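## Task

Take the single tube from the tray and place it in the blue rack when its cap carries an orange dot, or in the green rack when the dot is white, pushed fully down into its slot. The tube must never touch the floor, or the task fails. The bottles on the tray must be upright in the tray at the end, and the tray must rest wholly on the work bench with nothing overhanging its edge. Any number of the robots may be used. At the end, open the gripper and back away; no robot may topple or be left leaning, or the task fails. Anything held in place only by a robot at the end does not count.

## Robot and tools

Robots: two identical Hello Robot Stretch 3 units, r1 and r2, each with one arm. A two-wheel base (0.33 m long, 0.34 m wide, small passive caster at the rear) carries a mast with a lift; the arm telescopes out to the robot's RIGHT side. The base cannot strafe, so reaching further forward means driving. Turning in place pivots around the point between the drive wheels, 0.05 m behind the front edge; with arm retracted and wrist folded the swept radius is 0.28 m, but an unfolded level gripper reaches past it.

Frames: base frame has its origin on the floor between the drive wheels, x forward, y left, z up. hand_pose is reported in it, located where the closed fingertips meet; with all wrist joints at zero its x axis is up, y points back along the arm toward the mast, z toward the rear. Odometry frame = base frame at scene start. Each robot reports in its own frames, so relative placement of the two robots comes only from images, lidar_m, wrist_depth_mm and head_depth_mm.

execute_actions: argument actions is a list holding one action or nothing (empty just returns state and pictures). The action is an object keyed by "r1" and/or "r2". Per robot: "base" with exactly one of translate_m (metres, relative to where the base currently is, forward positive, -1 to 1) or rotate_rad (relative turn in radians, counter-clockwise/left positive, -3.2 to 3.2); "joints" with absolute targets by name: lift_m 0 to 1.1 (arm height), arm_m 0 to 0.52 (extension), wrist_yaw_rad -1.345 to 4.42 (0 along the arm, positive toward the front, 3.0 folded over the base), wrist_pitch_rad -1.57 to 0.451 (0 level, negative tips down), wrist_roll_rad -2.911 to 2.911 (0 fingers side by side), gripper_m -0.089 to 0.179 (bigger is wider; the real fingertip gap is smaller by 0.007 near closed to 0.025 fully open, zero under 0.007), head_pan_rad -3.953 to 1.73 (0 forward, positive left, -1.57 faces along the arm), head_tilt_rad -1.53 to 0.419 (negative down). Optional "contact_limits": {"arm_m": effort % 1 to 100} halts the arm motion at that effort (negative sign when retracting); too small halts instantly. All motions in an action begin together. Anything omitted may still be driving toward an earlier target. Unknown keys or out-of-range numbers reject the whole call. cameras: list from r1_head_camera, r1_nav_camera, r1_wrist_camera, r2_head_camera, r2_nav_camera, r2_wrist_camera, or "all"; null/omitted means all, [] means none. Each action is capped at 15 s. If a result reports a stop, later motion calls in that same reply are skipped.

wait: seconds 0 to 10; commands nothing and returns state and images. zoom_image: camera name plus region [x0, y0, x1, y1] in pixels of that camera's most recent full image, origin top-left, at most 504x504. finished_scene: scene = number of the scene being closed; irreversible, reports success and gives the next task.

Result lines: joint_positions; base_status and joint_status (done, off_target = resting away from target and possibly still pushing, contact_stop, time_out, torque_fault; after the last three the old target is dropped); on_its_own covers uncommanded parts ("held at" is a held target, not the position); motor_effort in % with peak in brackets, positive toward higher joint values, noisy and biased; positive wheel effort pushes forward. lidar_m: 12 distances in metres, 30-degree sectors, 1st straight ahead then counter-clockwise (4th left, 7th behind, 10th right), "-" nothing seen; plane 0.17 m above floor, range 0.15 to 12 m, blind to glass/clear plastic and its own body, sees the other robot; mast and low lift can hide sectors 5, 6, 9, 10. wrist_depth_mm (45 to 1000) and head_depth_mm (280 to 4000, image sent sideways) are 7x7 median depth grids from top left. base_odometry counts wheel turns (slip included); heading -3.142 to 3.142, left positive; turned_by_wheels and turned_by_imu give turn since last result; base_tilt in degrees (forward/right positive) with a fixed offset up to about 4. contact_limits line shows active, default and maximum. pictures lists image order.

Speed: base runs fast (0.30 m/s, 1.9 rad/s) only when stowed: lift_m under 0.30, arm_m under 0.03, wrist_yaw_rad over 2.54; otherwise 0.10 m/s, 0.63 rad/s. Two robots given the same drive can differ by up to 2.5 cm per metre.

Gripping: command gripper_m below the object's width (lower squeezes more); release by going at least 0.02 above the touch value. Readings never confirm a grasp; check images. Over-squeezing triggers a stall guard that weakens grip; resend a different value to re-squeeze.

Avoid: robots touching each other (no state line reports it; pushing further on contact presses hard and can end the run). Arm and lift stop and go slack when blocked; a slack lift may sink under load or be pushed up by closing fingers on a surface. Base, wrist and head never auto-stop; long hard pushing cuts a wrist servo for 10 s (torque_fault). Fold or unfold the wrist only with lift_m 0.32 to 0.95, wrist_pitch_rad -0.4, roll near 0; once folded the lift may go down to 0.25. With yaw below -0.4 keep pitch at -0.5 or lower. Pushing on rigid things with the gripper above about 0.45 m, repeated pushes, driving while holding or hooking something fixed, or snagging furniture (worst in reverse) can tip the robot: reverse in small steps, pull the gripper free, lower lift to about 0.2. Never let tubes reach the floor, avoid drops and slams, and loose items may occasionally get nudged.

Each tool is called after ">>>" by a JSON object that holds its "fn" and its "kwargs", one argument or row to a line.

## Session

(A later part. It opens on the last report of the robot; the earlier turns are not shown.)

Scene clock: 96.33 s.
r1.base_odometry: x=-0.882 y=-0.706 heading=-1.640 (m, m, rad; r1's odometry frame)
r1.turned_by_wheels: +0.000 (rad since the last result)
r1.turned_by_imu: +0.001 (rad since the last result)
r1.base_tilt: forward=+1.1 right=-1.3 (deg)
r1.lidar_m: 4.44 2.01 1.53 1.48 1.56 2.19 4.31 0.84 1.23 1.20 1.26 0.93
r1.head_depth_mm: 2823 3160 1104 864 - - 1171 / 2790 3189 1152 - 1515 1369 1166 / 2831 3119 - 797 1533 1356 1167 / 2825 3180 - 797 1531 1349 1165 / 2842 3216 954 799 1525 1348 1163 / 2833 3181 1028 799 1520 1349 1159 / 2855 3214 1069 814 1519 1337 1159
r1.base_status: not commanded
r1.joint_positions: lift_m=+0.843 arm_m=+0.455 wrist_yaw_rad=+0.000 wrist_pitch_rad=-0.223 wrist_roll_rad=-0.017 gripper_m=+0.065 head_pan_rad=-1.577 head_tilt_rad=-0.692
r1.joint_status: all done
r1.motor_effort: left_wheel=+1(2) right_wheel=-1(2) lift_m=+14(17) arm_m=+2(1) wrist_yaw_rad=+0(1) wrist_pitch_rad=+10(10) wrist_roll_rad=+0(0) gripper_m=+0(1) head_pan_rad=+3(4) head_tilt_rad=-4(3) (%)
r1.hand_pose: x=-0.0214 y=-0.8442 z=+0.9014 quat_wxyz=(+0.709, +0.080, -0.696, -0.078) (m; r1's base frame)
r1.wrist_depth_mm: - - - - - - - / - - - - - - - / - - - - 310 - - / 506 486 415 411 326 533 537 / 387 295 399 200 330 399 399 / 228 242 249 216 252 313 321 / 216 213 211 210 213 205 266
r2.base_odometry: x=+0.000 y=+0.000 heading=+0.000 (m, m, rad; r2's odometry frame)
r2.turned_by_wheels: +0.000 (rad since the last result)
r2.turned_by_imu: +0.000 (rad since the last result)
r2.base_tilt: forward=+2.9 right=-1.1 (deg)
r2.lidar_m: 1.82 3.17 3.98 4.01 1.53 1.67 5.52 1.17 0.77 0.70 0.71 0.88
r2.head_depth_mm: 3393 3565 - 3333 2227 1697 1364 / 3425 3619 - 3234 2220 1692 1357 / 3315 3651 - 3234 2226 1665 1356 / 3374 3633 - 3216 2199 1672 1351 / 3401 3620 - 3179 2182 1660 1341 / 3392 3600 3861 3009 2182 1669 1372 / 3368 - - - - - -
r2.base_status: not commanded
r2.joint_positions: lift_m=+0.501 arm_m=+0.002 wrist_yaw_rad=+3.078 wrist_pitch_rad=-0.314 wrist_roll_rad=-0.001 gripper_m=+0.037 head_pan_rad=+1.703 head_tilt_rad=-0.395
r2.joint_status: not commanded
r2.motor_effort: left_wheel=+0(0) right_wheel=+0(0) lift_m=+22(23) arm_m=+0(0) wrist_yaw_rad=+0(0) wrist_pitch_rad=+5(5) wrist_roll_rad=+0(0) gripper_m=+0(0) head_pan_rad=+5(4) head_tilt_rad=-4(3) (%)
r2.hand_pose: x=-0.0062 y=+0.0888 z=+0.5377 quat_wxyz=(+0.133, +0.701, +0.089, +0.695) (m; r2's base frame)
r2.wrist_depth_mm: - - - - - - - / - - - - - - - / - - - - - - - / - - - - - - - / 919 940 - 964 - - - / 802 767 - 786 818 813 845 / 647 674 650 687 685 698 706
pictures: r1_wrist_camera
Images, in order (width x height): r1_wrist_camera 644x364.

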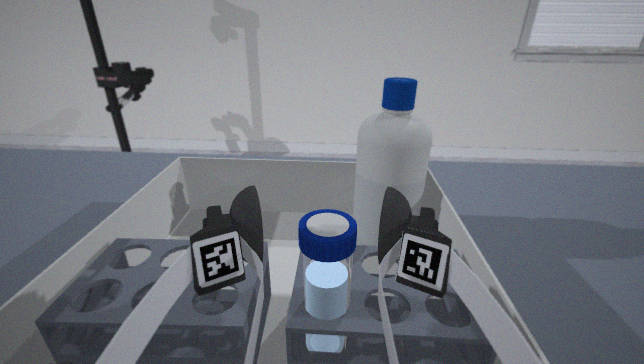

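>>> {"fn": "execute_actions", "kwargs": {
  "actions": [
    {"r1":{"joints":{"arm_m":0.485,"lift_m":0.83}}}
  ],
  "cameras": ["r1_wrist_camera"]
}}

>>> {"fn": "execute_actions", "kwargs": {
  "actions": [
    {"r1":{"joints":{"gripper_m":0.035}}}
  ],
  "cameras": ["r1_wrist_camera"]
}}

Scene clock: 103.57 s.
r1.base_odometry: x=-0.882 y=-0.706 heading=-1.640 (m, m, rad; r1's odometry frame)
r1.turned_by_wheels: +0.000 (rad since the last result)
r1.turned_by_imu: +0.001 (rad since the last result)
r1.base_tilt: forward=+1.1 right=-1.4 (deg)
r1.lidar_m: 4.43 2.00 1.52 1.49 1.56 2.20 4.31 0.84 1.23 1.20 1.26 0.93
r1.head_depth_mm: 2821 3211 1103 845 - - - / 2814 3187 1149 - 1516 1347 1174 / 2827 3152 - 796 1538 1359 1167 / 2826 3238 - 796 1531 1352 1164 / 2830 3220 956 798 1526 1342 1160 / 2833 3194 1029 799 1521 1350 1161 / 2829 3221 1072 810 1519 1340 1162
r1.base_status: not commanded
r1.joint_positions: lift_m=+0.831 arm_m=+0.485 wrist_yaw_rad=+0.000 wrist_pitch_rad=-0.223 wrist_roll_rad=-0.017 gripper_m=+0.065 head_pan_rad=-1.577 head_tilt_rad=-0.692
r1.joint_status: all done
r1.motor_effort: left_wheel=+1(2) right_wheel=-2(1) lift_m=+14(16) arm_m=+2(5) wrist_yaw_rad=-1(1) wrist_pitch_rad=+10(10) wrist_roll_rad=+0(0) gripper_m=+0(0) head_pan_rad=+4(4) head_tilt_rad=-4(2) (%)
r1.hand_pose: x=-0.0214 y=-0.8742 z=+0.8894 quat_wxyz=(+0.709, +0.080, -0.696, -0.078) (m; r1's base frame)
r1.wrist_depth_mm: - - - - - - - / - - - - - - - / - - - - 280 - - / 480 381 380 375 292 491 501 / 354 301 387 161 304 357 378 / 216 215 211 172 206 281 301 / 183 185 198 171 191 189 252
r2.base_odometry: x=+0.000 y=+0.000 heading=+0.000 (m, m, rad; r2's odometry frame)
r2.turned_by_wheels: +0.000 (rad since the last result)
r2.turned_by_imu: +0.000 (rad since the last result)
r2.base_tilt: forward=+3.0 right=-1.0 (deg)
r2.lidar_m: 1.81 3.17 3.98 3.99 1.53 1.67 5.54 1.17 0.77 0.70 0.71 0.89
r2.head_depth_mm: 3337 3625 - 3325 2243 1689 1366 / 3387 3629 - 3295 2220 1680 1356 / 3350 3587 - 3258 2210 1675 1347 / 3334 3651 - 3250 2205 1683 1352 / 3390 3654 - 3190 2176 1674 1332 / 3359 3653 3842 2978 2150 1657 1379 / 3366 - - - - - -
r2.base_status: not commanded
r2.joint_positions: lift_m=+0.501 arm_m=+0.002 wrist_yaw_rad=+3.078 wrist_pitch_rad=-0.314 wrist_roll_rad=-0.001 gripper_m=+0.037 head_pan_rad=+1.703 head_tilt_rad=-0.395
r2.joint_status: not commanded
r2.motor_effort: left_wheel=+0(0) right_wheel=+0(1) lift_m=+23(23) arm_m=+0(0) wrist_yaw_rad=+0(0) wrist_pitch_rad=+5(5) wrist_roll_rad=+0(0) gripper_m=+0(0) head_pan_rad=+5(4) head_tilt_rad=-2(2) (%)
r2.hand_pose: x=-0.0062 y=+0.0888 z=+0.5377 quat_wxyz=(+0.133, +0.701, +0.089, +0.695) (m; r2's base frame)
r2.wrist_depth_mm: - - - - - - - / - - - - - - - / - - - - - - - / - - - - - - - / 899 922 - 933 - - - / 785 796 - 787 807 829 828 / 664 681 654 667 701 691 710
pictures: r1_wrist_camera
Images, in order (width x height): r1_wrist_camera 644x364.

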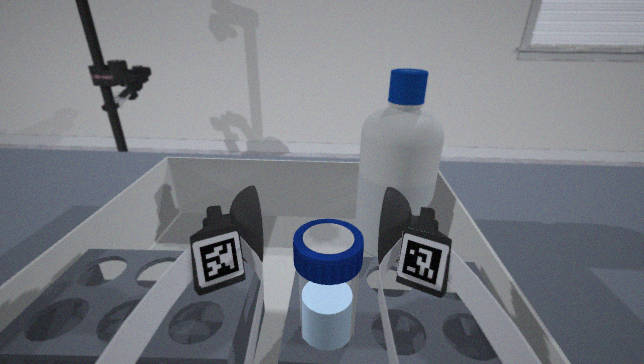

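Scene clock: 104.37 s.
r1.base_odometry: x=-0.882 y=-0.706 heading=-1.640 (m, m, rad; r1's odometry frame)
r1.turned_by_wheels: +0.000 (rad since the last result)
r1.turned_by_imu: +0.000 (rad since the last result)
r1.base_tilt: forward=+1.1 right=-1.4 (deg)
r1.lidar_m: 4.40 2.01 1.53 1.49 1.56 2.19 4.32 0.84 1.23 1.20 1.26 0.93
r1.head_depth_mm: 2808 3192 1105 842 - - - / 2849 3167 1151 - 1518 1349 1168 / 2811 3120 - 795 1538 1358 1160 / 2841 3177 - 798 1530 1348 1159 / 2853 3220 958 795 1529 1353 1155 / 2868 3235 1032 797 1523 1342 1158 / 2802 3208 1071 811 1517 1340 1157
r1.base_status: not commanded
r1.joint_positions: lift_m=+0.831 arm_m=+0.485 wrist_yaw_rad=+0.000 wrist_pitch_rad=-0.222 wrist_roll_rad=-0.017 gripper_m=+0.035 head_pan_rad=-1.577 head_tilt_rad=-0.692
r1.joint_status: all done
r1.motor_effort: left_wheel=+1(2) right_wheel=-1(2) lift_m=+14(14) arm_m=+2(2) wrist_yaw_rad=+0(0) wrist_pitch_rad=+10(10) wrist_roll_rad=+0(0) gripper_m=-1(77) head_pan_rad=+4(4) head_tilt_rad=-3(3) (%)
r1.hand_pose: x=-0.0216 y=-0.8743 z=+0.8896 quat_wxyz=(+0.709, +0.079, -0.696, -0.078) (m; r1's base frame)
r1.wrist_depth_mm: - - - - - - - / - - - - - - - / - - - - 278 - - / 480 386 379 370 293 497 502 / 357 298 373 159 314 361 375 / 214 211 234 173 203 236 305 / 183 189 207 169 192 177 251
r2.base_odometry: x=+0.000 y=+0.000 heading=+0.000 (m, m, rad; r2's odometry frame)
r2.turned_by_wheels: +0.000 (rad since the last result)
r2.turned_by_imu: +0.000 (rad since the last result)
r2.base_tilt: forward=+2.9 right=-1.1 (deg)
r2.lidar_m: 1.82 3.18 3.94 4.00 1.53 1.68 5.51 1.17 0.77 0.70 0.71 0.89
r2.head_depth_mm: 3372 3611 - 3309 2221 1701 1369 / 3394 3604 - 3267 2207 1703 1356 / 3396 3658 - 3294 2251 1677 1354 / 3349 3606 - 3230 2200 1670 1355 / 3358 3623 - 3165 2193 1664 1333 / 3364 3659 3826 2979 2165 1669 1376 / 3441 - - - - - -
r2.base_status: not commanded
r2.joint_positions: lift_m=+0.501 arm_m=+0.002 wrist_yaw_rad=+3.078 wrist_pitch_rad=-0.314 wrist_roll_rad=-0.001 gripper_m=+0.037 head_pan_rad=+1.703 head_tilt_rad=-0.395
r2.joint_status: not commanded
r2.motor_effort: left_wheel=-1(1) right_wheel=+0(0) lift_m=+23(23) arm_m=+0(0) wrist_yaw_rad=+0(0) wrist_pitch_rad=+5(5) wrist_roll_rad=+0(0) gripper_m=+0(0) head_pan_rad=+5(4) head_tilt_rad=-2(4) (%)
r2.hand_pose: x=-0.0062 y=+0.0888 z=+0.5377 quat_wxyz=(+0.133, +0.701, +0.089, +0.695) (m; r2's base frame)
r2.wrist_depth_mm: - - - - - - - / - - - - - - - / - - - - - - - / - - - - - - - / 920 957 - 946 - - - / 781 770 - 779 803 805 834 / 647 673 650 673 689 700 705
pictures: r1_wrist_camera
Images, in order (width x height): r1_wrist_camera 644x364.

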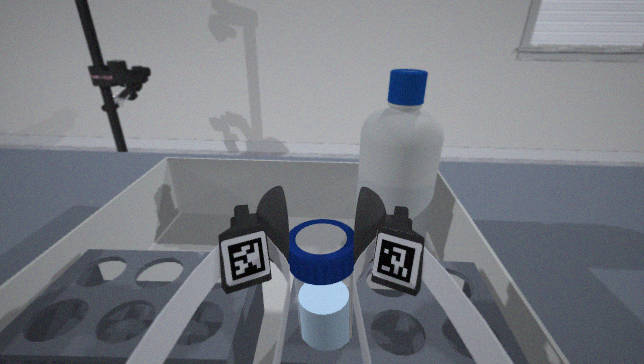

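>>> {"fn": "execute_actions", "kwargs": {
  "actions": [
    {"r1":{"joints":{"gripper_m":0.06}}}
  ],
  "cameras": []
}}

>>> {"fn": "execute_actions", "kwargs": {
  "actions": [
    {"r1":{"joints":{"arm_m":0.468,"lift_m":0.82}}}
  ],
  "cameras": []
}}

>>> {"fn": "execute_actions", "kwargs": {
  "actions": [
    {"r1":{"joints":{"gripper_m":0.01}}}
  ],
  "cameras": ["r1_wrist_camera"]
}}

Scene clock: 111.77 s.
r1.base_odometry: x=-0.882 y=-0.706 heading=-1.640 (m, m, rad; r1's odometry frame)
r1.turned_by_wheels: +0.000 (rad since the last result)
r1.turned_by_imu: +0.001 (rad since the last result)
r1.base_tilt: forward=+1.0 right=-1.4 (deg)
r1.lidar_m: 4.42 2.00 1.52 1.48 1.55 2.19 4.32 0.84 1.23 1.20 1.26 0.93
r1.head_depth_mm: 2787 3206 1104 848 - - - / 2809 3162 1152 - 1518 1340 1169 / 2859 3128 - 795 1538 1349 1164 / 2814 3253 - 796 1532 1356 1165 / 2817 3201 957 796 1522 1352 1155 / 2825 3218 1026 799 1519 1357 1157 / 2816 3207 1071 815 1522 1347 1161
r1.base_status: not commanded
r1.joint_positions: lift_m=+0.831 arm_m=+0.485 wrist_yaw_rad=+0.000 wrist_pitch_rad=-0.222 wrist_roll_rad=-0.017 gripper_m=+0.060 head_pan_rad=-1.577 head_tilt_rad=-0.692
r1.joint_status: all done
r1.motor_effort: left_wheel=+2(1) right_wheel=-2(1) lift_m=+14(14) arm_m=+2(2) wrist_yaw_rad=+0(0) wrist_pitch_rad=+10(10) wrist_roll_rad=+0(0) gripper_m=+0(77) head_pan_rad=+4(4) head_tilt_rad=-3(4) (%)
r1.hand_pose: x=-0.0216 y=-0.8743 z=+0.8896 quat_wxyz=(+0.709, +0.079, -0.696, -0.078) (m; r1's base frame)
r1.wrist_depth_mm: - - - - - - - / - - - - - - - / - - - - 282 - - / 481 382 381 376 295 500 505 / 353 300 377 170 302 360 382 / 213 220 221 173 206 258 306 / 181 185 198 172 191 189 254
r2.base_odometry: x=+0.000 y=+0.000 heading=+0.000 (m, m, rad; r2's odometry frame)
r2.turned_by_wheels: +0.000 (rad since the last result)
r2.turned_by_imu: +0.000 (rad since the last result)
r2.base_tilt: forward=+2.8 right=-1.2 (deg)
r2.lidar_m: 1.81 3.18 3.98 3.98 1.52 1.68 5.50 1.17 0.77 0.70 0.71 0.88
r2.head_depth_mm: 3408 3702 - 3290 2241 1688 1360 / 3414 3651 - 3293 2224 1678 1358 / 3383 3584 - 3220 2190 1677 1355 / 3377 3617 - 3220 2210 1670 1344 / 3374 3657 - 3180 2195 1663 1339 / 3368 3632 3875 2973 2191 1658 1385 / 3360 - - - - - -
r2.base_status: not commanded
r2.joint_positions: lift_m=+0.501 arm_m=+0.002 wrist_yaw_rad=+3.078 wrist_pitch_rad=-0.314 wrist_roll_rad=-0.001 gripper_m=+0.037 head_pan_rad=+1.703 head_tilt_rad=-0.395
r2.joint_status: not commanded
r2.motor_effort: left_wheel=+0(1) right_wheel=+1(1) lift_m=+22(23) arm_m=+0(0) wrist_yaw_rad=+0(0) wrist_pitch_rad=+5(5) wrist_roll_rad=+0(0) gripper_m=+1(0) head_pan_rad=+5(5) head_tilt_rad=-2(4) (%)
r2.hand_pose: x=-0.0062 y=+0.0888 z=+0.5377 quat_wxyz=(+0.133, +0.701, +0.089, +0.695) (m; r2's base frame)
r2.wrist_depth_mm: - - - - - - - / - - - - - - - / - - - - - - - / - - - - - - - / 911 929 - 933 - - - / 777 776 - 800 801 806 845 / 661 651 649 664 686 701 696
pictures: none
No camera images: the call's "cameras" was empty. Leave "cameras" out to get every camera's image.

Scene clock: 112.73 s.
r1.base_odometry: x=-0.882 y=-0.706 heading=-1.640 (m, m, rad; r1's odometry frame)
r1.turned_by_wheels: +0.000 (rad since the last result)
r1.turned_by_imu: +0.000 (rad since the last result)
r1.base_tilt: forward=+1.1 right=-1.4 (deg)
r1.lidar_m: 4.43 2.01 1.53 1.48 1.55 2.18 4.32 0.84 1.23 1.20 1.26 0.93
r1.head_depth_mm: 2802 3181 1100 829 730 - - / 2814 3184 1155 - 1521 1325 1168 / 2851 3122 - 796 1535 1358 1162 / 2829 3226 - 796 1522 1351 1161 / 2816 3166 953 799 1528 1353 1164 / 2841 3213 1025 799 1523 1348 1156 / 2869 3194 1068 811 1525 1346 1157
r1.base_status: not commanded
r1.joint_positions: lift_m=+0.821 arm_m=+0.468 wrist_yaw_rad=+0.000 wrist_pitch_rad=-0.222 wrist_roll_rad=-0.017 gripper_m=+0.060 head_pan_rad=-1.577 head_tilt_rad=-0.692
r1.joint_status: all done
r1.motor_effort: left_wheel=+2(2) right_wheel=-1(1) lift_m=+14(14) arm_m=-4(7) wrist_yaw_rad=+0(0) wrist_pitch_rad=+10(10) wrist_roll_rad=+0(0) gripper_m=+0(1) head_pan_rad=+4(4) head_tilt_rad=-2(4) (%)
r1.hand_pose: x=-0.0216 y=-0.8579 z=+0.8796 quat_wxyz=(+0.709, +0.079, -0.696, -0.078) (m; r1's base frame)
r1.wrist_depth_mm: - - - - - - - / - - - - - - - / - - - - 287 - - / 461 366 402 383 307 473 472 / 251 279 358 187 304 341 359 / 208 215 230 184 225 205 289 / 193 193 198 189 188 175 241
r2.base_odometry: x=+0.000 y=+0.000 heading=+0.000 (m, m, rad; r2's odometry frame)
r2.turned_by_wheels: +0.000 (rad since the last result)
r2.turned_by_imu: +0.000 (rad since the last result)
r2.base_tilt: forward=+2.8 right=-1.0 (deg)
r2.lidar_m: 1.81 3.19 3.94 4.00 1.52 1.67 5.52 1.17 0.77 0.70 0.71 0.89
r2.head_depth_mm: 3405 3609 - 3305 2242 1690 1356 / 3390 3609 - 3277 2234 1687 1354 / 3364 3635 - 3237 2213 1664 1352 / 3395 3628 - 3199 2199 1659 1343 / 3362 3579 - 3179 2198 1670 1345 / 3327 3669 3928 2984 2158 1649 1382 / 3387 - - - - - -
r2.base_status: not commanded
r2.joint_positions: lift_m=+0.501 arm_m=+0.002 wrist_yaw_rad=+3.078 wrist_pitch_rad=-0.314 wrist_roll_rad=-0.001 gripper_m=+0.037 head_pan_rad=+1.703 head_tilt_rad=-0.395
r2.joint_status: not commanded
r2.motor_effort: left_wheel=+0(0) right_wheel=+0(0) lift_m=+23(22) arm_m=+0(0) wrist_yaw_rad=+0(0) wrist_pitch_rad=+5(5) wrist_roll_rad=+0(0) gripper_m=+0(0) head_pan_rad=+5(5) head_tilt_rad=-3(3) (%)
r2.hand_pose: x=-0.0062 y=+0.0888 z=+0.5377 quat_wxyz=(+0.133, +0.701, +0.089, +0.695) (m; r2's base frame)
r2.wrist_depth_mm: - - - - - - - / - - - - - - - / - - - - - - - / - - - - - - - / 915 938 - 950 - - - / 784 780 - 788 809 820 812 / 670 676 668 680 675 681 678
pictures: none
No camera images: the call's "cameras" was empty. Leave "cameras" out to get every camera's image.

Scene clock: 113.73 s.
r1.base_odometry: x=-0.882 y=-0.706 heading=-1.640 (m, m, rad; r1's odometry frame)
r1.turned_by_wheels: +0.000 (rad since the last result)
r1.turned_by_imu: +0.000 (rad since the last result)
r1.base_tilt: forward=+1.1 right=-1.3 (deg)
r1.lidar_m: 4.43 2.01 1.53 1.48 1.56 2.19 4.33 0.84 1.23 1.20 1.26 0.93
r1.head_depth_mm: 2815 3162 1101 831 729 - - / 2838 3167 1153 - 1517 1321 1167 / 2808 3131 - 795 1532 1355 1166 / 2826 3197 - 796 1532 1347 1167 / 2826 3180 954 798 1534 1341 1163 / 2868 3204 1027 798 1517 1349 1154 / 2811 3212 1074 814 1521 1347 1158
r1.base_status: not commanded
r1.joint_positions: lift_m=+0.821 arm_m=+0.468 wrist_yaw_rad=-0.001 wrist_pitch_rad=-0.222 wrist_roll_rad=-0.017 gripper_m=+0.010 head_pan_rad=-1.577 head_tilt_rad=-0.692
r1.joint_status: all done
r1.motor_effort: left_wheel=+2(1) right_wheel=-1(1) lift_m=+14(14) arm_m=-4(4) wrist_yaw_rad=+2(1) wrist_pitch_rad=+10(10) wrist_roll_rad=+0(0) gripper_m=-8(81) head_pan_rad=+4(4) head_tilt_rad=-3(3) (%)
r1.hand_pose: x=-0.0218 y=-0.8579 z=+0.8796 quat_wxyz=(+0.709, +0.079, -0.697, -0.078) (m; r1's base frame)
r1.wrist_depth_mm: - - - - - - - / - - - - - - - / - - - - 288 - - / 462 370 396 384 308 471 479 / 252 283 329 158 323 338 357 / 209 212 215 183 234 208 289 / 194 193 200 187 189 174 239
r2.base_odometry: x=+0.000 y=+0.000 heading=+0.000 (m, m, rad; r2's odometry frame)
r2.turned_by_wheels: +0.000 (rad since the last result)
r2.turned_by_imu: +0.000 (rad since the last result)
r2.base_tilt: forward=+2.9 right=-1.1 (deg)
r2.lidar_m: 1.81 3.17 3.96 4.01 1.53 1.67 5.51 1.17 0.76 0.70 0.71 0.88
r2.head_depth_mm: 3367 3659 - 3282 2254 1696 1360 / 3350 3618 - 3275 2242 1682 1357 / 3429 3616 - 3233 2214 1675 1344 / 3430 3619 - 3232 2181 1664 1350 / 3349 3682 - 3194 2181 1651 1341 / 3404 3660 3929 2973 2175 1658 1382 / 3371 - - - - - -
r2.base_status: not commanded
r2.joint_positions: lift_m=+0.501 arm_m=+0.002 wrist_yaw_rad=+3.078 wrist_pitch_rad=-0.314 wrist_roll_rad=-0.001 gripper_m=+0.037 head_pan_rad=+1.703 head_tilt_rad=-0.395
r2.joint_status: not commanded
r2.motor_effort: left_wheel=+0(0) right_wheel=+0(0) lift_m=+23(22) arm_m=+0(0) wrist_yaw_rad=+0(0) wrist_pitch_rad=+5(5) wrist_roll_rad=+0(0) gripper_m=+0(0) head_pan_rad=+4(5) head_tilt_rad=-2(3) (%)
r2.hand_pose: x=-0.0062 y=+0.0888 z=+0.5377 quat_wxyz=(+0.133, +0.701, +0.089, +0.695) (m; r2's base frame)
r2.wrist_depth_mm: - - - - - - - / - - - - - - - / - - - - - - - / - - - - - - - / 888 938 - 945 - - - / 775 773 - 788 814 828 820 / 656 658 665 691 713 698 704
pictures: r1_wrist_camera
Images, in order (width x height): r1_wrist_camera 644x364.

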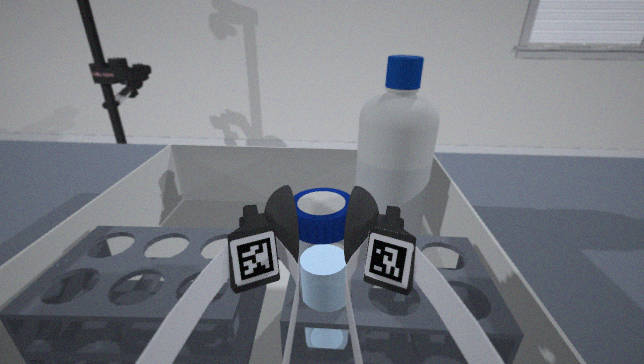

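>>> {"fn": "execute_actions", "kwargs": {
  "actions": [
    {"r1":{"joints":{"gripper_m":-0.01}}}
  ],
  "cameras": []
}}

>>> {"fn": "execute_actions", "kwargs": {
  "actions": [
    {"r1":{"joints":{"lift_m":0.95}}}
  ],
  "cameras": ["r1_wrist_camera"]
}}

Scene clock: 119.10 s.
r1.base_odometry: x=-0.882 y=-0.706 heading=-1.640 (m, m, rad; r1's odometry frame)
r1.turned_by_wheels: +0.000 (rad since the last result)
r1.turned_by_imu: +0.001 (rad since the last result)
r1.base_tilt: forward=+1.1 right=-1.4 (deg)
r1.lidar_m: 4.44 2.01 1.53 1.48 1.56 2.19 4.31 0.84 1.23 1.20 1.26 0.93
r1.head_depth_mm: 2824 3174 1102 830 726 - - / 2818 3199 1151 - 1517 1334 1166 / 2813 3146 - 796 1535 1352 1163 / 2814 3163 - 797 1534 1359 1163 / 2820 3195 957 798 1529 1351 1160 / 2807 3183 1027 798 1520 1345 1161 / 2845 3233 1076 813 1511 1342 1160
r1.base_status: not commanded
r1.joint_positions: lift_m=+0.821 arm_m=+0.468 wrist_yaw_rad=-0.002 wrist_pitch_rad=-0.222 wrist_roll_rad=-0.017 gripper_m=-0.009 head_pan_rad=-1.577 head_tilt_rad=-0.692
r1.joint_status: all done
r1.motor_effort: left_wheel=+2(1) right_wheel=-1(1) lift_m=+14(14) arm_m=-4(4) wrist_yaw_rad=+3(1) wrist_pitch_rad=+10(10) wrist_roll_rad=+0(0) gripper_m=-14(80) head_pan_rad=+4(4) head_tilt_rad=-4(3) (%)
r1.hand_pose: x=-0.0219 y=-0.8579 z=+0.8796 quat_wxyz=(+0.709, +0.079, -0.697, -0.079) (m; r1's base frame)
r1.wrist_depth_mm: - - - - - - - / - - - - - - - / - - - - 287 - - / 455 373 392 386 310 483 487 / 254 283 328 157 323 346 361 / 210 212 215 183 231 208 289 / 193 192 201 187 190 175 242
r2.base_odometry: x=+0.000 y=+0.000 heading=+0.000 (m, m, rad; r2's odometry frame)
r2.turned_by_wheels: +0.000 (rad since the last result)
r2.turned_by_imu: +0.000 (rad since the last result)
r2.base_tilt: forward=+2.8 right=-1.2 (deg)
r2.lidar_m: 1.82 3.19 3.98 3.99 1.52 1.67 5.54 1.17 0.76 0.70 0.71 0.89
r2.head_depth_mm: 3408 3565 - 3282 2244 1689 1370 / 3394 3605 - 3273 2214 1682 1354 / 3421 3594 - 3231 2211 1683 1351 / 3373 3603 - 3248 2199 1657 1345 / 3410 3608 - 3176 2191 1667 1345 / 3341 3587 3803 2936 2190 1653 1372 / 3373 - - - - - -
r2.base_status: not commanded
r2.joint_positions: lift_m=+0.501 arm_m=+0.002 wrist_yaw_rad=+3.078 wrist_pitch_rad=-0.314 wrist_roll_rad=-0.001 gripper_m=+0.037 head_pan_rad=+1.703 head_tilt_rad=-0.395
r2.joint_status: not commanded
r2.motor_effort: left_wheel=-1(1) right_wheel=+0(0) lift_m=+22(23) arm_m=-1(0) wrist_yaw_rad=+0(0) wrist_pitch_rad=+5(5) wrist_roll_rad=+0(0) gripper_m=+0(0) head_pan_rad=+4(5) head_tilt_rad=-3(2) (%)
r2.hand_pose: x=-0.0062 y=+0.0888 z=+0.5377 quat_wxyz=(+0.133, +0.701, +0.089, +0.695) (m; r2's base frame)
r2.wrist_depth_mm: - - - - - - - / - - - - - - - / - - - - - - - / - - - - - - - / 918 921 - 947 - - - / 778 803 - 787 807 819 810 / 671 672 671 682 700 695 705
pictures: none
No camera images: the call's "cameras" was empty. Leave "cameras" out to get every camera's image.

Scene clock: 121.10 s.
r1.base_odometry: x=-0.882 y=-0.706 heading=-1.640 (m, m, rad; r1's odometry frame)
r1.turned_by_wheels: +0.000 (rad since the last result)
r1.turned_by_imu: +0.000 (rad since the last result)
r1.base_tilt: forward=+1.1 right=-1.3 (deg)
r1.lidar_m: 4.43 2.01 1.52 1.49 1.56 2.20 4.32 0.84 1.23 1.20 1.26 0.93
r1.head_depth_mm: 2822 3154 - - 1492 1357 1170 / 2816 - 1049 828 1501 1360 1165 / 2793 - 1042 797 1541 1361 1158 / 2816 - 996 792 1534 1350 1163 / 2845 3223 960 797 1524 1342 1160 / 2855 3190 1029 799 1519 1336 1158 / 2848 3202 1073 813 1531 1338 1157
r1.base_status: not commanded
r1.joint_positions: lift_m=+0.949 arm_m=+0.468 wrist_yaw_rad=-0.002 wrist_pitch_rad=-0.223 wrist_roll_rad=-0.017 gripper_m=-0.009 head_pan_rad=-1.577 head_tilt_rad=-0.692
r1.joint_status: all done
r1.motor_effort: left_wheel=+1(1) right_wheel=-1(1) lift_m=+60(68) arm_m=-4(4) wrist_yaw_rad=+2(1) wrist_pitch_rad=+10(11) wrist_roll_rad=+0(0) gripper_m=-14(14) head_pan_rad=+4(4) head_tilt_rad=-3(3) (%)
r1.hand_pose: x=-0.0219 y=-0.8579 z=+1.0077 quat_wxyz=(+0.709, +0.079, -0.697, -0.079) (m; r1's base frame)
r1.wrist_depth_mm: - - - - - - - / - - - - - - - / - - - - - - - / - - - - - - - / 559 572 562 159 576 574 567 / 444 437 440 185 375 463 464 / 379 352 383 305 366 387 392
r2.base_odometry: x=+0.000 y=+0.000 heading=+0.000 (m, m, rad; r2's odometry frame)
r2.turned_by_wheels: +0.000 (rad since the last result)
r2.turned_by_imu: +0.000 (rad since the last result)
r2.base_tilt: forward=+3.0 right=-1.2 (deg)
r2.lidar_m: 1.81 3.17 3.98 4.01 1.52 1.68 5.51 1.17 0.76 0.70 0.71 0.89
r2.head_depth_mm: 3358 3587 - 3342 2246 1696 1370 / 3378 3588 - 3261 2211 1686 1364 / 3386 3600 - 3206 2234 1673 1348 / 3360 3583 - 3206 2208 1677 1352 / 3391 3613 - 3185 2170 1660 1335 / 3422 3648 3911 2984 2153 1649 1373 / 3400 - - - - - -
r2.base_status: not commanded
r2.joint_positions: lift_m=+0.501 arm_m=+0.002 wrist_yaw_rad=+3.078 wrist_pitch_rad=-0.314 wrist_roll_rad=-0.001 gripper_m=+0.037 head_pan_rad=+1.703 head_tilt_rad=-0.395
r2.joint_status: not commanded
r2.motor_effort: left_wheel=+0(0) right_wheel=+0(0) lift_m=+23(23) arm_m=+0(0) wrist_yaw_rad=+0(0) wrist_pitch_rad=+5(5) wrist_roll_rad=+0(0) gripper_m=+0(0) head_pan_rad=+5(5) head_tilt_rad=-3(4) (%)
r2.hand_pose: x=-0.0062 y=+0.0888 z=+0.5377 quat_wxyz=(+0.133, +0.701, +0.089, +0.695) (m; r2's base frame)
r2.wrist_depth_mm: - - - - - - - / - - - - - - - / - - - - - - - / - - - - - - - / 937 955 - 981 - - - / 767 783 - 795 799 822 822 / 673 671 647 698 698 713 696
pictures: r1_wrist_camera
Images, in order (width x height): r1_wrist_camera 644x364.

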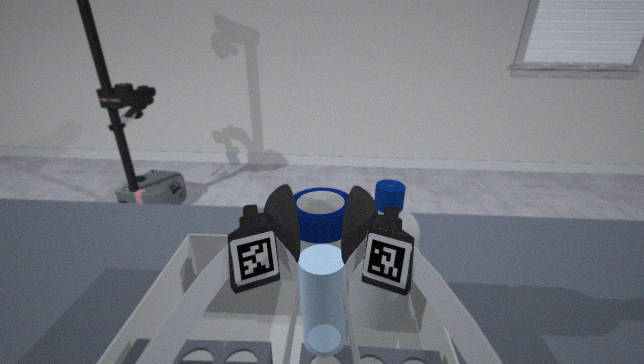

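>>> {"fn": "execute_actions", "kwargs": {
  "actions": [
    {"r1":{"base":{"translate_m":-0.475},"joints":{"arm_m":0.38}}}
  ],
  "cameras": ["r1_wrist_camera","r1_head_camera"]
}}

Scene clock: 133.67 s.
r1.base_odometry: x=-0.850 y=-0.232 heading=-1.640 (m, m, rad; r1's odometry frame)
r1.turned_by_wheels: +0.000 (rad since the last result)
r1.turned_by_imu: +0.000 (rad since the last result)
r1.base_tilt: forward=+1.1 right=-1.4 (deg)
r1.lidar_m: 4.90 2.06 1.54 1.50 1.57 2.21 3.85 4.05 0.56 1.18 1.24 1.33
r1.head_depth_mm: 2809 3102 - 1942 1542 1361 1171 / 2807 - 1097 829 774 1324 1169 / 2815 - 1002 824 1501 1328 1167 / 2830 3068 973 820 1491 1353 1160 / 2810 3186 1084 818 1495 1345 1165 / 2821 3190 1076 815 1483 1351 1158 / 2829 3162 1024 812 1485 1340 1155
r1.base_status: done
r1.joint_positions: lift_m=+0.949 arm_m=+0.380 wrist_yaw_rad=-0.001 wrist_pitch_rad=-0.223 wrist_roll_rad=-0.017 gripper_m=-0.009 head_pan_rad=-1.577 head_tilt_rad=-0.692
r1.joint_status: all done
r1.motor_effort: left_wheel=+2(1) right_wheel=-2(7) lift_m=+60(60) arm_m=-4(3) wrist_yaw_rad=+1(3) wrist_pitch_rad=+10(10) wrist_roll_rad=+0(0) gripper_m=-14(14) head_pan_rad=+3(3) head_tilt_rad=-4(4) (%)
r1.hand_pose: x=-0.0217 y=-0.7699 z=+1.0077 quat_wxyz=(+0.709, +0.079, -0.696, -0.078) (m; r1's base frame)
r1.wrist_depth_mm: - - - - - - - / - - - - - - - / - - - - - - - / 451 - - - - - - / 445 566 560 159 585 - - / 424 452 443 186 446 - - / 382 378 383 315 361 401 -
r2.base_odometry: x=+0.000 y=+0.000 heading=+0.000 (m, m, rad; r2's odometry frame)
r2.turned_by_wheels: +0.000 (rad since the last result)
r2.turned_by_imu: +0.000 (rad since the last result)
r2.base_tilt: forward=+2.9 right=-1.1 (deg)
r2.lidar_m: 1.81 3.18 3.97 3.99 1.52 1.67 5.53 1.17 0.77 0.70 0.71 0.89
r2.head_depth_mm: 3370 3564 - 3285 2230 1705 1362 / 3386 3602 - 3269 2250 1687 1362 / 3382 3632 - 3243 2224 1674 1350 / 3338 3559 - 3170 2195 1660 1351 / 3346 3636 - 3241 2173 1666 1336 / 3390 3586 3891 2956 2145 1659 1376 / 3454 - - - - - -
r2.base_status: not commanded
r2.joint_positions: lift_m=+0.501 arm_m=+0.002 wrist_yaw_rad=+3.078 wrist_pitch_rad=-0.314 wrist_roll_rad=-0.001 gripper_m=+0.037 head_pan_rad=+1.703 head_tilt_rad=-0.395
r2.joint_status: not commanded
r2.motor_effort: left_wheel=+0(1) right_wheel=+0(0) lift_m=+22(23) arm_m=+0(0) wrist_yaw_rad=+0(0) wrist_pitch_rad=+5(5) wrist_roll_rad=+0(0) gripper_m=+1(0) head_pan_rad=+5(5) head_tilt_rad=-3(3) (%)
r2.hand_pose: x=-0.0062 y=+0.0888 z=+0.5377 quat_wxyz=(+0.133, +0.701, +0.089, +0.695) (m; r2's base frame)
r2.wrist_depth_mm: - - - - - - - / - - - - - - - / - - - - - - - / - - - - - - - / 921 913 - 961 - - - / 769 794 - 792 826 802 832 / 666 674 659 687 682 705 712
pictures: r1_head_camera (sideways: a quarter turn clockwise sets it upright), r1_wrist_camera
Images, in order (width x height): r1_head_camera 896x504, r1_wrist_camera 644x364.

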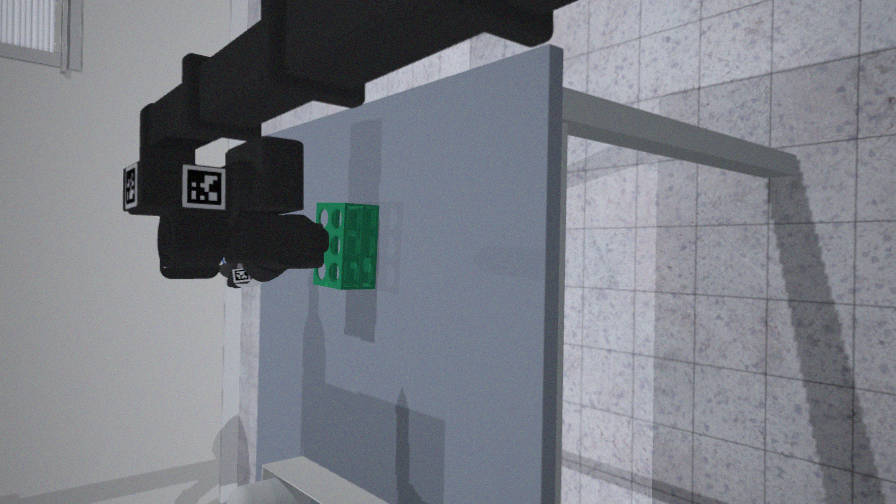

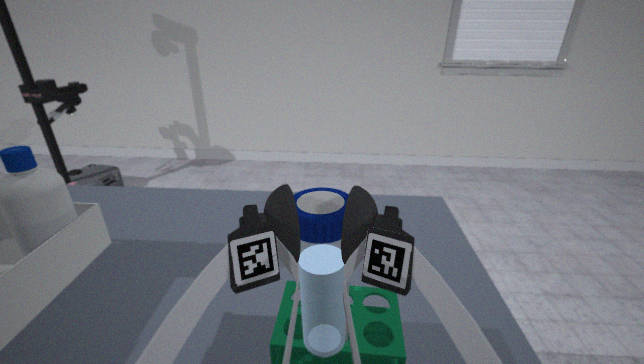

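>>> {"fn": "execute_actions", "kwargs": {
  "actions": [
    {"r1":{"base":{"translate_m":-0.015},"joints":{"arm_m":0.43,"lift_m":0.905}}}
  ],
  "cameras": ["r1_wrist_camera","r1_head_camera"]
}}

Scene clock: 141.63 s.
r1.base_odometry: x=-0.849 y=-0.217 heading=-1.640 (m, m, rad; r1's odometry frame)
r1.turned_by_wheels: +0.000 (rad since the last result)
r1.turned_by_imu: +0.001 (rad since the last result)
r1.base_tilt: forward=+1.1 right=-1.4 (deg)
r1.lidar_m: 4.91 2.06 1.55 1.50 1.58 2.21 3.83 4.01 0.55 1.18 1.24 1.35
r1.head_depth_mm: 2764 3204 2852 - - 1344 1167 / 2809 3119 - 798 788 1334 1163 / 2825 3036 1001 824 891 1297 1162 / 2825 3129 948 822 1495 1351 1168 / 2798 3161 1082 816 1482 1343 1159 / 2794 3192 1080 815 1475 1346 1161 / 2801 3142 1027 810 1476 1335 1152
r1.base_status: done
r1.joint_positions: lift_m=+0.906 arm_m=+0.430 wrist_yaw_rad=-0.001 wrist_pitch_rad=-0.223 wrist_roll_rad=-0.017 gripper_m=-0.009 head_pan_rad=-1.577 head_tilt_rad=-0.692
r1.joint_status: all done
r1.motor_effort: left_wheel=+2(4) right_wheel=-2(7) lift_m=+14(63) arm_m=+2(2) wrist_yaw_rad=+1(1) wrist_pitch_rad=+10(10) wrist_roll_rad=+0(0) gripper_m=-14(14) head_pan_rad=+3(4) head_tilt_rad=-3(3) (%)
r1.hand_pose: x=-0.0217 y=-0.8192 z=+0.9644 quat_wxyz=(+0.709, +0.079, -0.696, -0.078) (m; r1's base frame)
r1.wrist_depth_mm: - - - - - - - / - - - - - - - / - - - - - - - / 647 662 - - - - - / 444 504 500 159 502 - - / 395 402 380 185 388 445 - / 331 332 324 250 323 344 -
r2.base_odometry: x=+0.000 y=+0.000 heading=+0.000 (m, m, rad; r2's odometry frame)
r2.turned_by_wheels: +0.000 (rad since the last result)
r2.turned_by_imu: +0.000 (rad since the last result)
r2.base_tilt: forward=+2.9 right=-1.2 (deg)
r2.lidar_m: 1.81 3.18 3.96 3.98 1.52 1.68 5.54 1.17 0.77 0.70 0.71 0.89
r2.head_depth_mm: 3432 3637 - 3286 2232 1689 1367 / 3372 3647 - 3248 2231 1675 1363 / 3350 3607 - 3267 2204 1677 1349 / 3364 3596 - 3215 2204 1674 1354 / 3451 3627 - 3175 2181 1662 1350 / 3341 3595 3787 2962 2190 1664 1375 / 3361 - - - - - -
r2.base_status: not commanded
r2.joint_positions: lift_m=+0.501 arm_m=+0.002 wrist_yaw_rad=+3.078 wrist_pitch_rad=-0.314 wrist_roll_rad=-0.001 gripper_m=+0.037 head_pan_rad=+1.703 head_tilt_rad=-0.395
r2.joint_status: not commanded
r2.motor_effort: left_wheel=-1(0) right_wheel=+1(0) lift_m=+22(23) arm_m=+0(0) wrist_yaw_rad=+0(0) wrist_pitch_rad=+5(5) wrist_roll_rad=+0(0) gripper_m=+0(0) head_pan_rad=+5(3) head_tilt_rad=-3(3) (%)
r2.hand_pose: x=-0.0062 y=+0.0888 z=+0.5377 quat_wxyz=(+0.133, +0.701, +0.089, +0.695) (m; r2's base frame)
r2.wrist_depth_mm: - - - - - - - / - - - - - - - / - - - - - - - / - - - - - - - / 917 948 - 971 - - - / 793 789 - 785 816 835 810 / 664 672 668 686 693 691 704
pictures: r1_head_camera (sideways: a quarter turn clockwise sets it upright), r1_wrist_camera
Images, in order (width x height): r1_head_camera 896x504, r1_wrist_camera 644x364.

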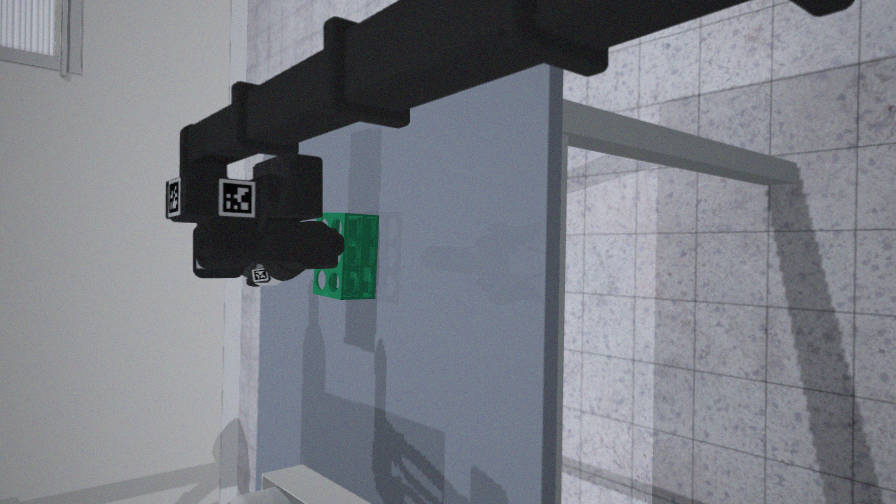

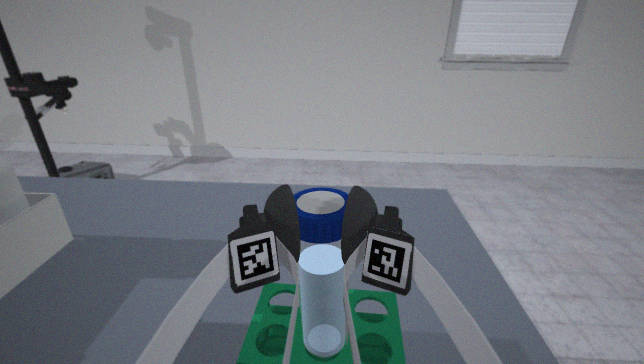

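>>> {"fn": "execute_actions", "kwargs": {
  "actions": [
    {"r1":{"joints":{"arm_m":0.433,"lift_m":0.885}}}
  ],
  "cameras": ["r1_wrist_camera"]
}}

Scene clock: 155.63 s.
r1.base_odometry: x=-0.849 y=-0.217 heading=-1.640 (m, m, rad; r1's odometry frame)
r1.turned_by_wheels: +0.000 (rad since the last result)
r1.turned_by_imu: +0.001 (rad since the last result)
r1.base_tilt: forward=+1.1 right=-1.4 (deg)
r1.lidar_m: 4.91 2.06 1.54 1.50 1.57 2.21 3.84 4.03 0.55 1.18 1.24 1.35
r1.head_depth_mm: 2776 3149 2866 - - 1323 1169 / 2808 3179 - 801 778 1332 1169 / 2805 3046 996 823 889 1286 1168 / 2841 3152 948 819 1489 1355 1165 / 2794 3226 1081 818 1483 1347 1160 / 2801 3181 1078 813 1486 1345 1159 / 2838 3164 1029 812 1472 1340 1160
r1.base_status: not commanded
r1.joint_positions: lift_m=+0.886 arm_m=+0.433 wrist_yaw_rad=-0.001 wrist_pitch_rad=-0.223 wrist_roll_rad=-0.017 gripper_m=-0.009 head_pan_rad=-1.577 head_tilt_rad=-0.692
r1.joint_status: all done
r1.motor_effort: left_wheel=+2(2) right_wheel=-2(2) lift_m=+15(16) arm_m=+2(1) wrist_yaw_rad=+1(0) wrist_pitch_rad=+10(10) wrist_roll_rad=+0(0) gripper_m=-14(14) head_pan_rad=+4(4) head_tilt_rad=-3(3) (%)
r1.hand_pose: x=-0.0217 y=-0.8222 z=+0.9444 quat_wxyz=(+0.709, +0.079, -0.696, -0.078) (m; r1's base frame)
r1.wrist_depth_mm: - - - - - - - / - - - - - - - / - - - - - - - / 577 619 609 610 612 - - / 428 459 462 159 470 - - / 368 367 356 184 357 391 - / 311 311 294 230 292 317 -
r2.base_odometry: x=+0.000 y=+0.000 heading=+0.000 (m, m, rad; r2's odometry frame)
r2.turned_by_wheels: +0.000 (rad since the last result)
r2.turned_by_imu: +0.000 (rad since the last result)
r2.base_tilt: forward=+2.9 right=-1.0 (deg)
r2.lidar_m: 1.81 3.17 3.97 3.99 1.52 1.68 5.51 1.17 0.77 0.70 0.71 0.89
r2.head_depth_mm: 3393 3568 - 3350 2239 1709 1359 / 3341 3657 - 3324 2221 1686 1360 / 3401 3633 - 3240 2190 1680 1361 / 3356 3571 - 3194 2215 1669 1347 / 3413 3640 - 3168 2157 1649 1336 / 3381 3680 3912 2969 2188 1647 1372 / 3414 - - - - - -
r2.base_status: not commanded
r2.joint_positions: lift_m=+0.501 arm_m=+0.002 wrist_yaw_rad=+3.078 wrist_pitch_rad=-0.314 wrist_roll_rad=-0.001 gripper_m=+0.037 head_pan_rad=+1.703 head_tilt_rad=-0.395
r2.joint_status: not commanded
r2.motor_effort: left_wheel=+0(1) right_wheel=+0(2) lift_m=+23(23) arm_m=+0(0) wrist_yaw_rad=+0(0) wrist_pitch_rad=+5(5) wrist_roll_rad=+0(0) gripper_m=+1(0) head_pan_rad=+6(5) head_tilt_rad=-3(3) (%)
r2.hand_pose: x=-0.0062 y=+0.0888 z=+0.5377 quat_wxyz=(+0.133, +0.701, +0.089, +0.695) (m; r2's base frame)
r2.wrist_depth_mm: - - - - - - - / - - - - - - - / - - - - - - - / - - - - - - - / 908 935 - - - - - / 779 809 - 793 806 799 806 / 680 668 655 697 690 699 711
pictures: r1_wrist_camera
Images, in order (width x height): r1_wrist_camera 644x364.

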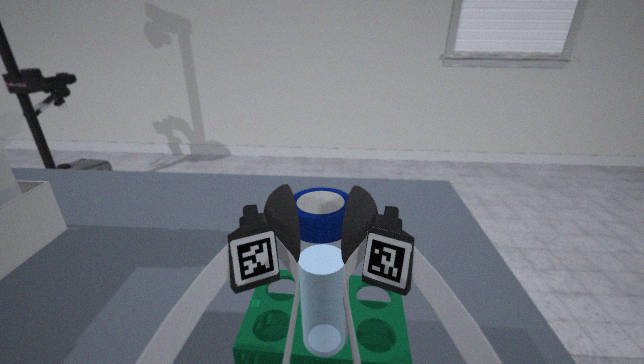

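>>> {"fn": "execute_actions", "kwargs": {
  "actions": [
    {"r1":{"joints":{"arm_m":0.45}}}
  ],
  "cameras": ["r1_wrist_camera"]
}}

>>> {"fn": "execute_actions", "kwargs": {
  "actions": [
    {"r1":{"joints":{"lift_m":0.865}}}
  ],
  "cameras": ["r1_wrist_camera"]
}}

Scene clock: 165.43 s.
r1.base_odometry: x=-0.849 y=-0.217 heading=-1.640 (m, m, rad; r1's odometry frame)
r1.turned_by_wheels: +0.000 (rad since the last result)
r1.turned_by_imu: +0.001 (rad since the last result)
r1.base_tilt: forward=+1.1 right=-1.4 (deg)
r1.lidar_m: 4.92 2.06 1.54 1.50 1.58 2.21 3.83 4.03 0.55 1.18 1.24 1.35
r1.head_depth_mm: 2782 3153 2868 - - 1327 1173 / 2801 3189 - 797 779 1329 1168 / 2816 3046 1000 825 892 1297 1166 / 2821 3091 969 819 1485 1349 1164 / 2844 3166 1083 818 1491 1349 1158 / 2820 3157 1080 814 1484 1339 1158 / 2830 3178 1026 812 1480 1349 1161
r1.base_status: not commanded
r1.joint_positions: lift_m=+0.886 arm_m=+0.450 wrist_yaw_rad=-0.001 wrist_pitch_rad=-0.223 wrist_roll_rad=-0.017 gripper_m=-0.009 head_pan_rad=-1.577 head_tilt_rad=-0.692
r1.joint_status: all done
r1.motor_effort: left_wheel=+2(2) right_wheel=-2(2) lift_m=+15(15) arm_m=+2(4) wrist_yaw_rad=+1(0) wrist_pitch_rad=+10(10) wrist_roll_rad=+0(0) gripper_m=-14(14) head_pan_rad=+4(4) head_tilt_rad=-4(2) (%)
r1.hand_pose: x=-0.0217 y=-0.8392 z=+0.9444 quat_wxyz=(+0.709, +0.079, -0.696, -0.078) (m; r1's base frame)
r1.wrist_depth_mm: - - - - - - - / - - - - - - - / - - - - - - - / 604 600 603 621 - - - / 435 471 460 159 467 - - / 368 371 346 185 349 395 - / 309 309 289 236 299 316 -
r2.base_odometry: x=+0.000 y=+0.000 heading=+0.000 (m, m, rad; r2's odometry frame)
r2.turned_by_wheels: +0.000 (rad since the last result)
r2.turned_by_imu: +0.000 (rad since the last result)
r2.base_tilt: forward=+2.9 right=-1.1 (deg)
r2.lidar_m: 1.81 3.18 3.94 3.98 1.52 1.67 5.51 1.17 0.77 0.70 0.71 0.89
r2.head_depth_mm: 3401 3606 - 3270 2231 1696 1359 / 3338 3658 - 3264 2231 1698 1364 / 3366 3556 - 3242 2193 1681 1359 / 3361 3617 - 3198 2177 1670 1344 / 3387 3673 - 3181 2192 1662 1348 / 3339 3626 3885 2958 2160 1647 1376 / 3376 - - - - - -
r2.base_status: not commanded
r2.joint_positions: lift_m=+0.501 arm_m=+0.002 wrist_yaw_rad=+3.078 wrist_pitch_rad=-0.314 wrist_roll_rad=-0.001 gripper_m=+0.037 head_pan_rad=+1.703 head_tilt_rad=-0.395
r2.joint_status: not commanded
r2.motor_effort: left_wheel=+0(0) right_wheel=+1(0) lift_m=+23(23) arm_m=+0(0) wrist_yaw_rad=+0(0) wrist_pitch_rad=+5(5) wrist_roll_rad=+0(0) gripper_m=+1(0) head_pan_rad=+5(5) head_tilt_rad=-4(3) (%)
r2.hand_pose: x=-0.0062 y=+0.0888 z=+0.5377 quat_wxyz=(+0.133, +0.701, +0.089, +0.695) (m; r2's base frame)
r2.wrist_depth_mm: - - - - - - - / - - - - - - - / - - - - - - - / - - - - - - - / 895 939 - 946 - - - / 763 776 - 796 815 816 816 / 666 664 654 675 672 710 704
pictures: r1_wrist_camera
Images, in order (width x height): r1_wrist_camera 644x364.

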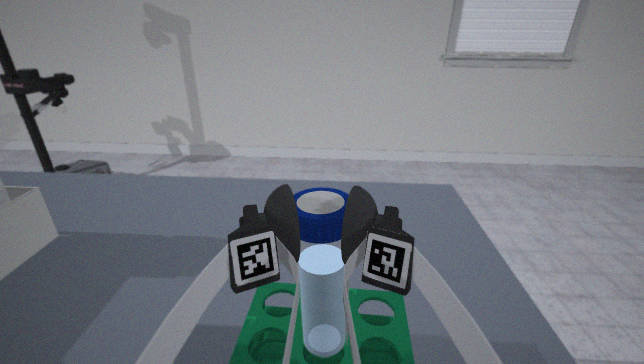

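Scene clock: 166.37 s.
r1.base_odometry: x=-0.849 y=-0.217 heading=-1.640 (m, m, rad; r1's odometry frame)
r1.turned_by_wheels: +0.000 (rad since the last result)
r1.turned_by_imu: +0.000 (rad since the last result)
r1.base_tilt: forward=+1.0 right=-1.4 (deg)
r1.lidar_m: 4.91 2.06 1.55 1.50 1.57 2.21 3.83 4.02 0.55 1.18 1.24 1.35
r1.head_depth_mm: 2768 3199 2740 2123 - - 1172 / 2812 3192 2995 - 792 1330 1170 / 2817 3134 1004 824 889 1297 1164 / 2808 3116 950 821 1491 1349 1164 / 2831 3196 1083 821 1481 1339 1165 / 2840 3178 1075 813 1482 1350 1161 / 2836 3170 1027 814 1481 1349 1154
r1.base_status: not commanded
r1.joint_positions: lift_m=+0.866 arm_m=+0.450 wrist_yaw_rad=-0.001 wrist_pitch_rad=-0.199 wrist_roll_rad=-0.017 gripper_m=-0.009 head_pan_rad=-1.577 head_tilt_rad=-0.692
r1.joint_status: all done
r1.motor_effort: left_wheel=+1(1) right_wheel=-2(2) lift_m=+11(20) arm_m=+2(2) wrist_yaw_rad=+1(0) wrist_pitch_rad=+0(10) wrist_roll_rad=+0(0) gripper_m=-14(14) head_pan_rad=+4(4) head_tilt_rad=-3(3) (%)
r1.hand_pose: x=-0.0217 y=-0.8410 z=+0.9303 quat_wxyz=(+0.710, +0.071, -0.697, -0.070) (m; r1's base frame)
r1.wrist_depth_mm: - - - - - - - / - - - - - - - / - - - - - - - / 594 610 595 589 - - - / 421 438 466 158 455 - - / 355 353 338 181 334 365 - / 297 294 278 214 280 303 -
r2.base_odometry: x=+0.000 y=+0.000 heading=+0.000 (m, m, rad; r2's odometry frame)
r2.turned_by_wheels: +0.000 (rad since the last result)
r2.turned_by_imu: +0.000 (rad since the last result)
r2.base_tilt: forward=+3.0 right=-1.2 (deg)
r2.lidar_m: 1.82 3.16 3.96 4.00 1.52 1.67 5.53 1.17 0.77 0.70 0.71 0.88
r2.head_depth_mm: 3375 3614 - 3299 2241 1702 1369 / 3367 3680 - 3326 2225 1676 1351 / 3334 3597 - 3242 2222 1677 1358 / 3314 3639 - 3175 2185 1667 1346 / 3410 3686 - 3162 2181 1652 1343 / 3404 3650 3899 2956 2158 1665 1369 / 3366 - - - - - -
r2.base_status: not commanded
r2.joint_positions: lift_m=+0.501 arm_m=+0.002 wrist_yaw_rad=+3.078 wrist_pitch_rad=-0.314 wrist_roll_rad=-0.001 gripper_m=+0.037 head_pan_rad=+1.703 head_tilt_rad=-0.395
r2.joint_status: not commanded
r2.motor_effort: left_wheel=+0(1) right_wheel=+0(1) lift_m=+23(24) arm_m=+0(0) wrist_yaw_rad=+0(0) wrist_pitch_rad=+5(5) wrist_roll_rad=+0(0) gripper_m=+0(0) head_pan_rad=+5(4) head_tilt_rad=-3(4) (%)
r2.hand_pose: x=-0.0062 y=+0.0888 z=+0.5377 quat_wxyz=(+0.133, +0.701, +0.089, +0.695) (m; r2's base frame)
r2.wrist_depth_mm: - - - - - - - / - - - - - - - / - - - - - - - / - - - - - - - / 917 938 - 972 - - - / 773 792 - 791 828 800 807 / 663 678 660 679 704 693 700
pictures: r1_wrist_camera
Images, in order (width x height): r1_wrist_camera 644x364.

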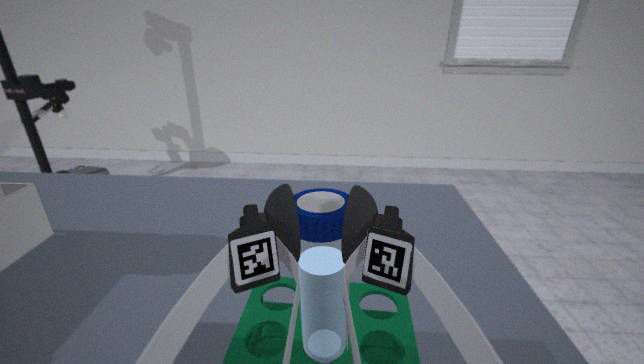

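Landed on the rim.

>>> {"fn": "zoom_image", "kwargs": {
  "camera": "r1_wrist_camera",
  "region": [200, 240, 440, 364]
}}

Region (200, 240, 440, 364) of r1_wrist_camera's 644x364 image, scaled by 2.100; it fills the top 260 rows of this view, and the rest is white.

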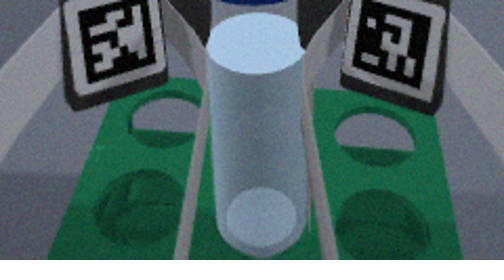

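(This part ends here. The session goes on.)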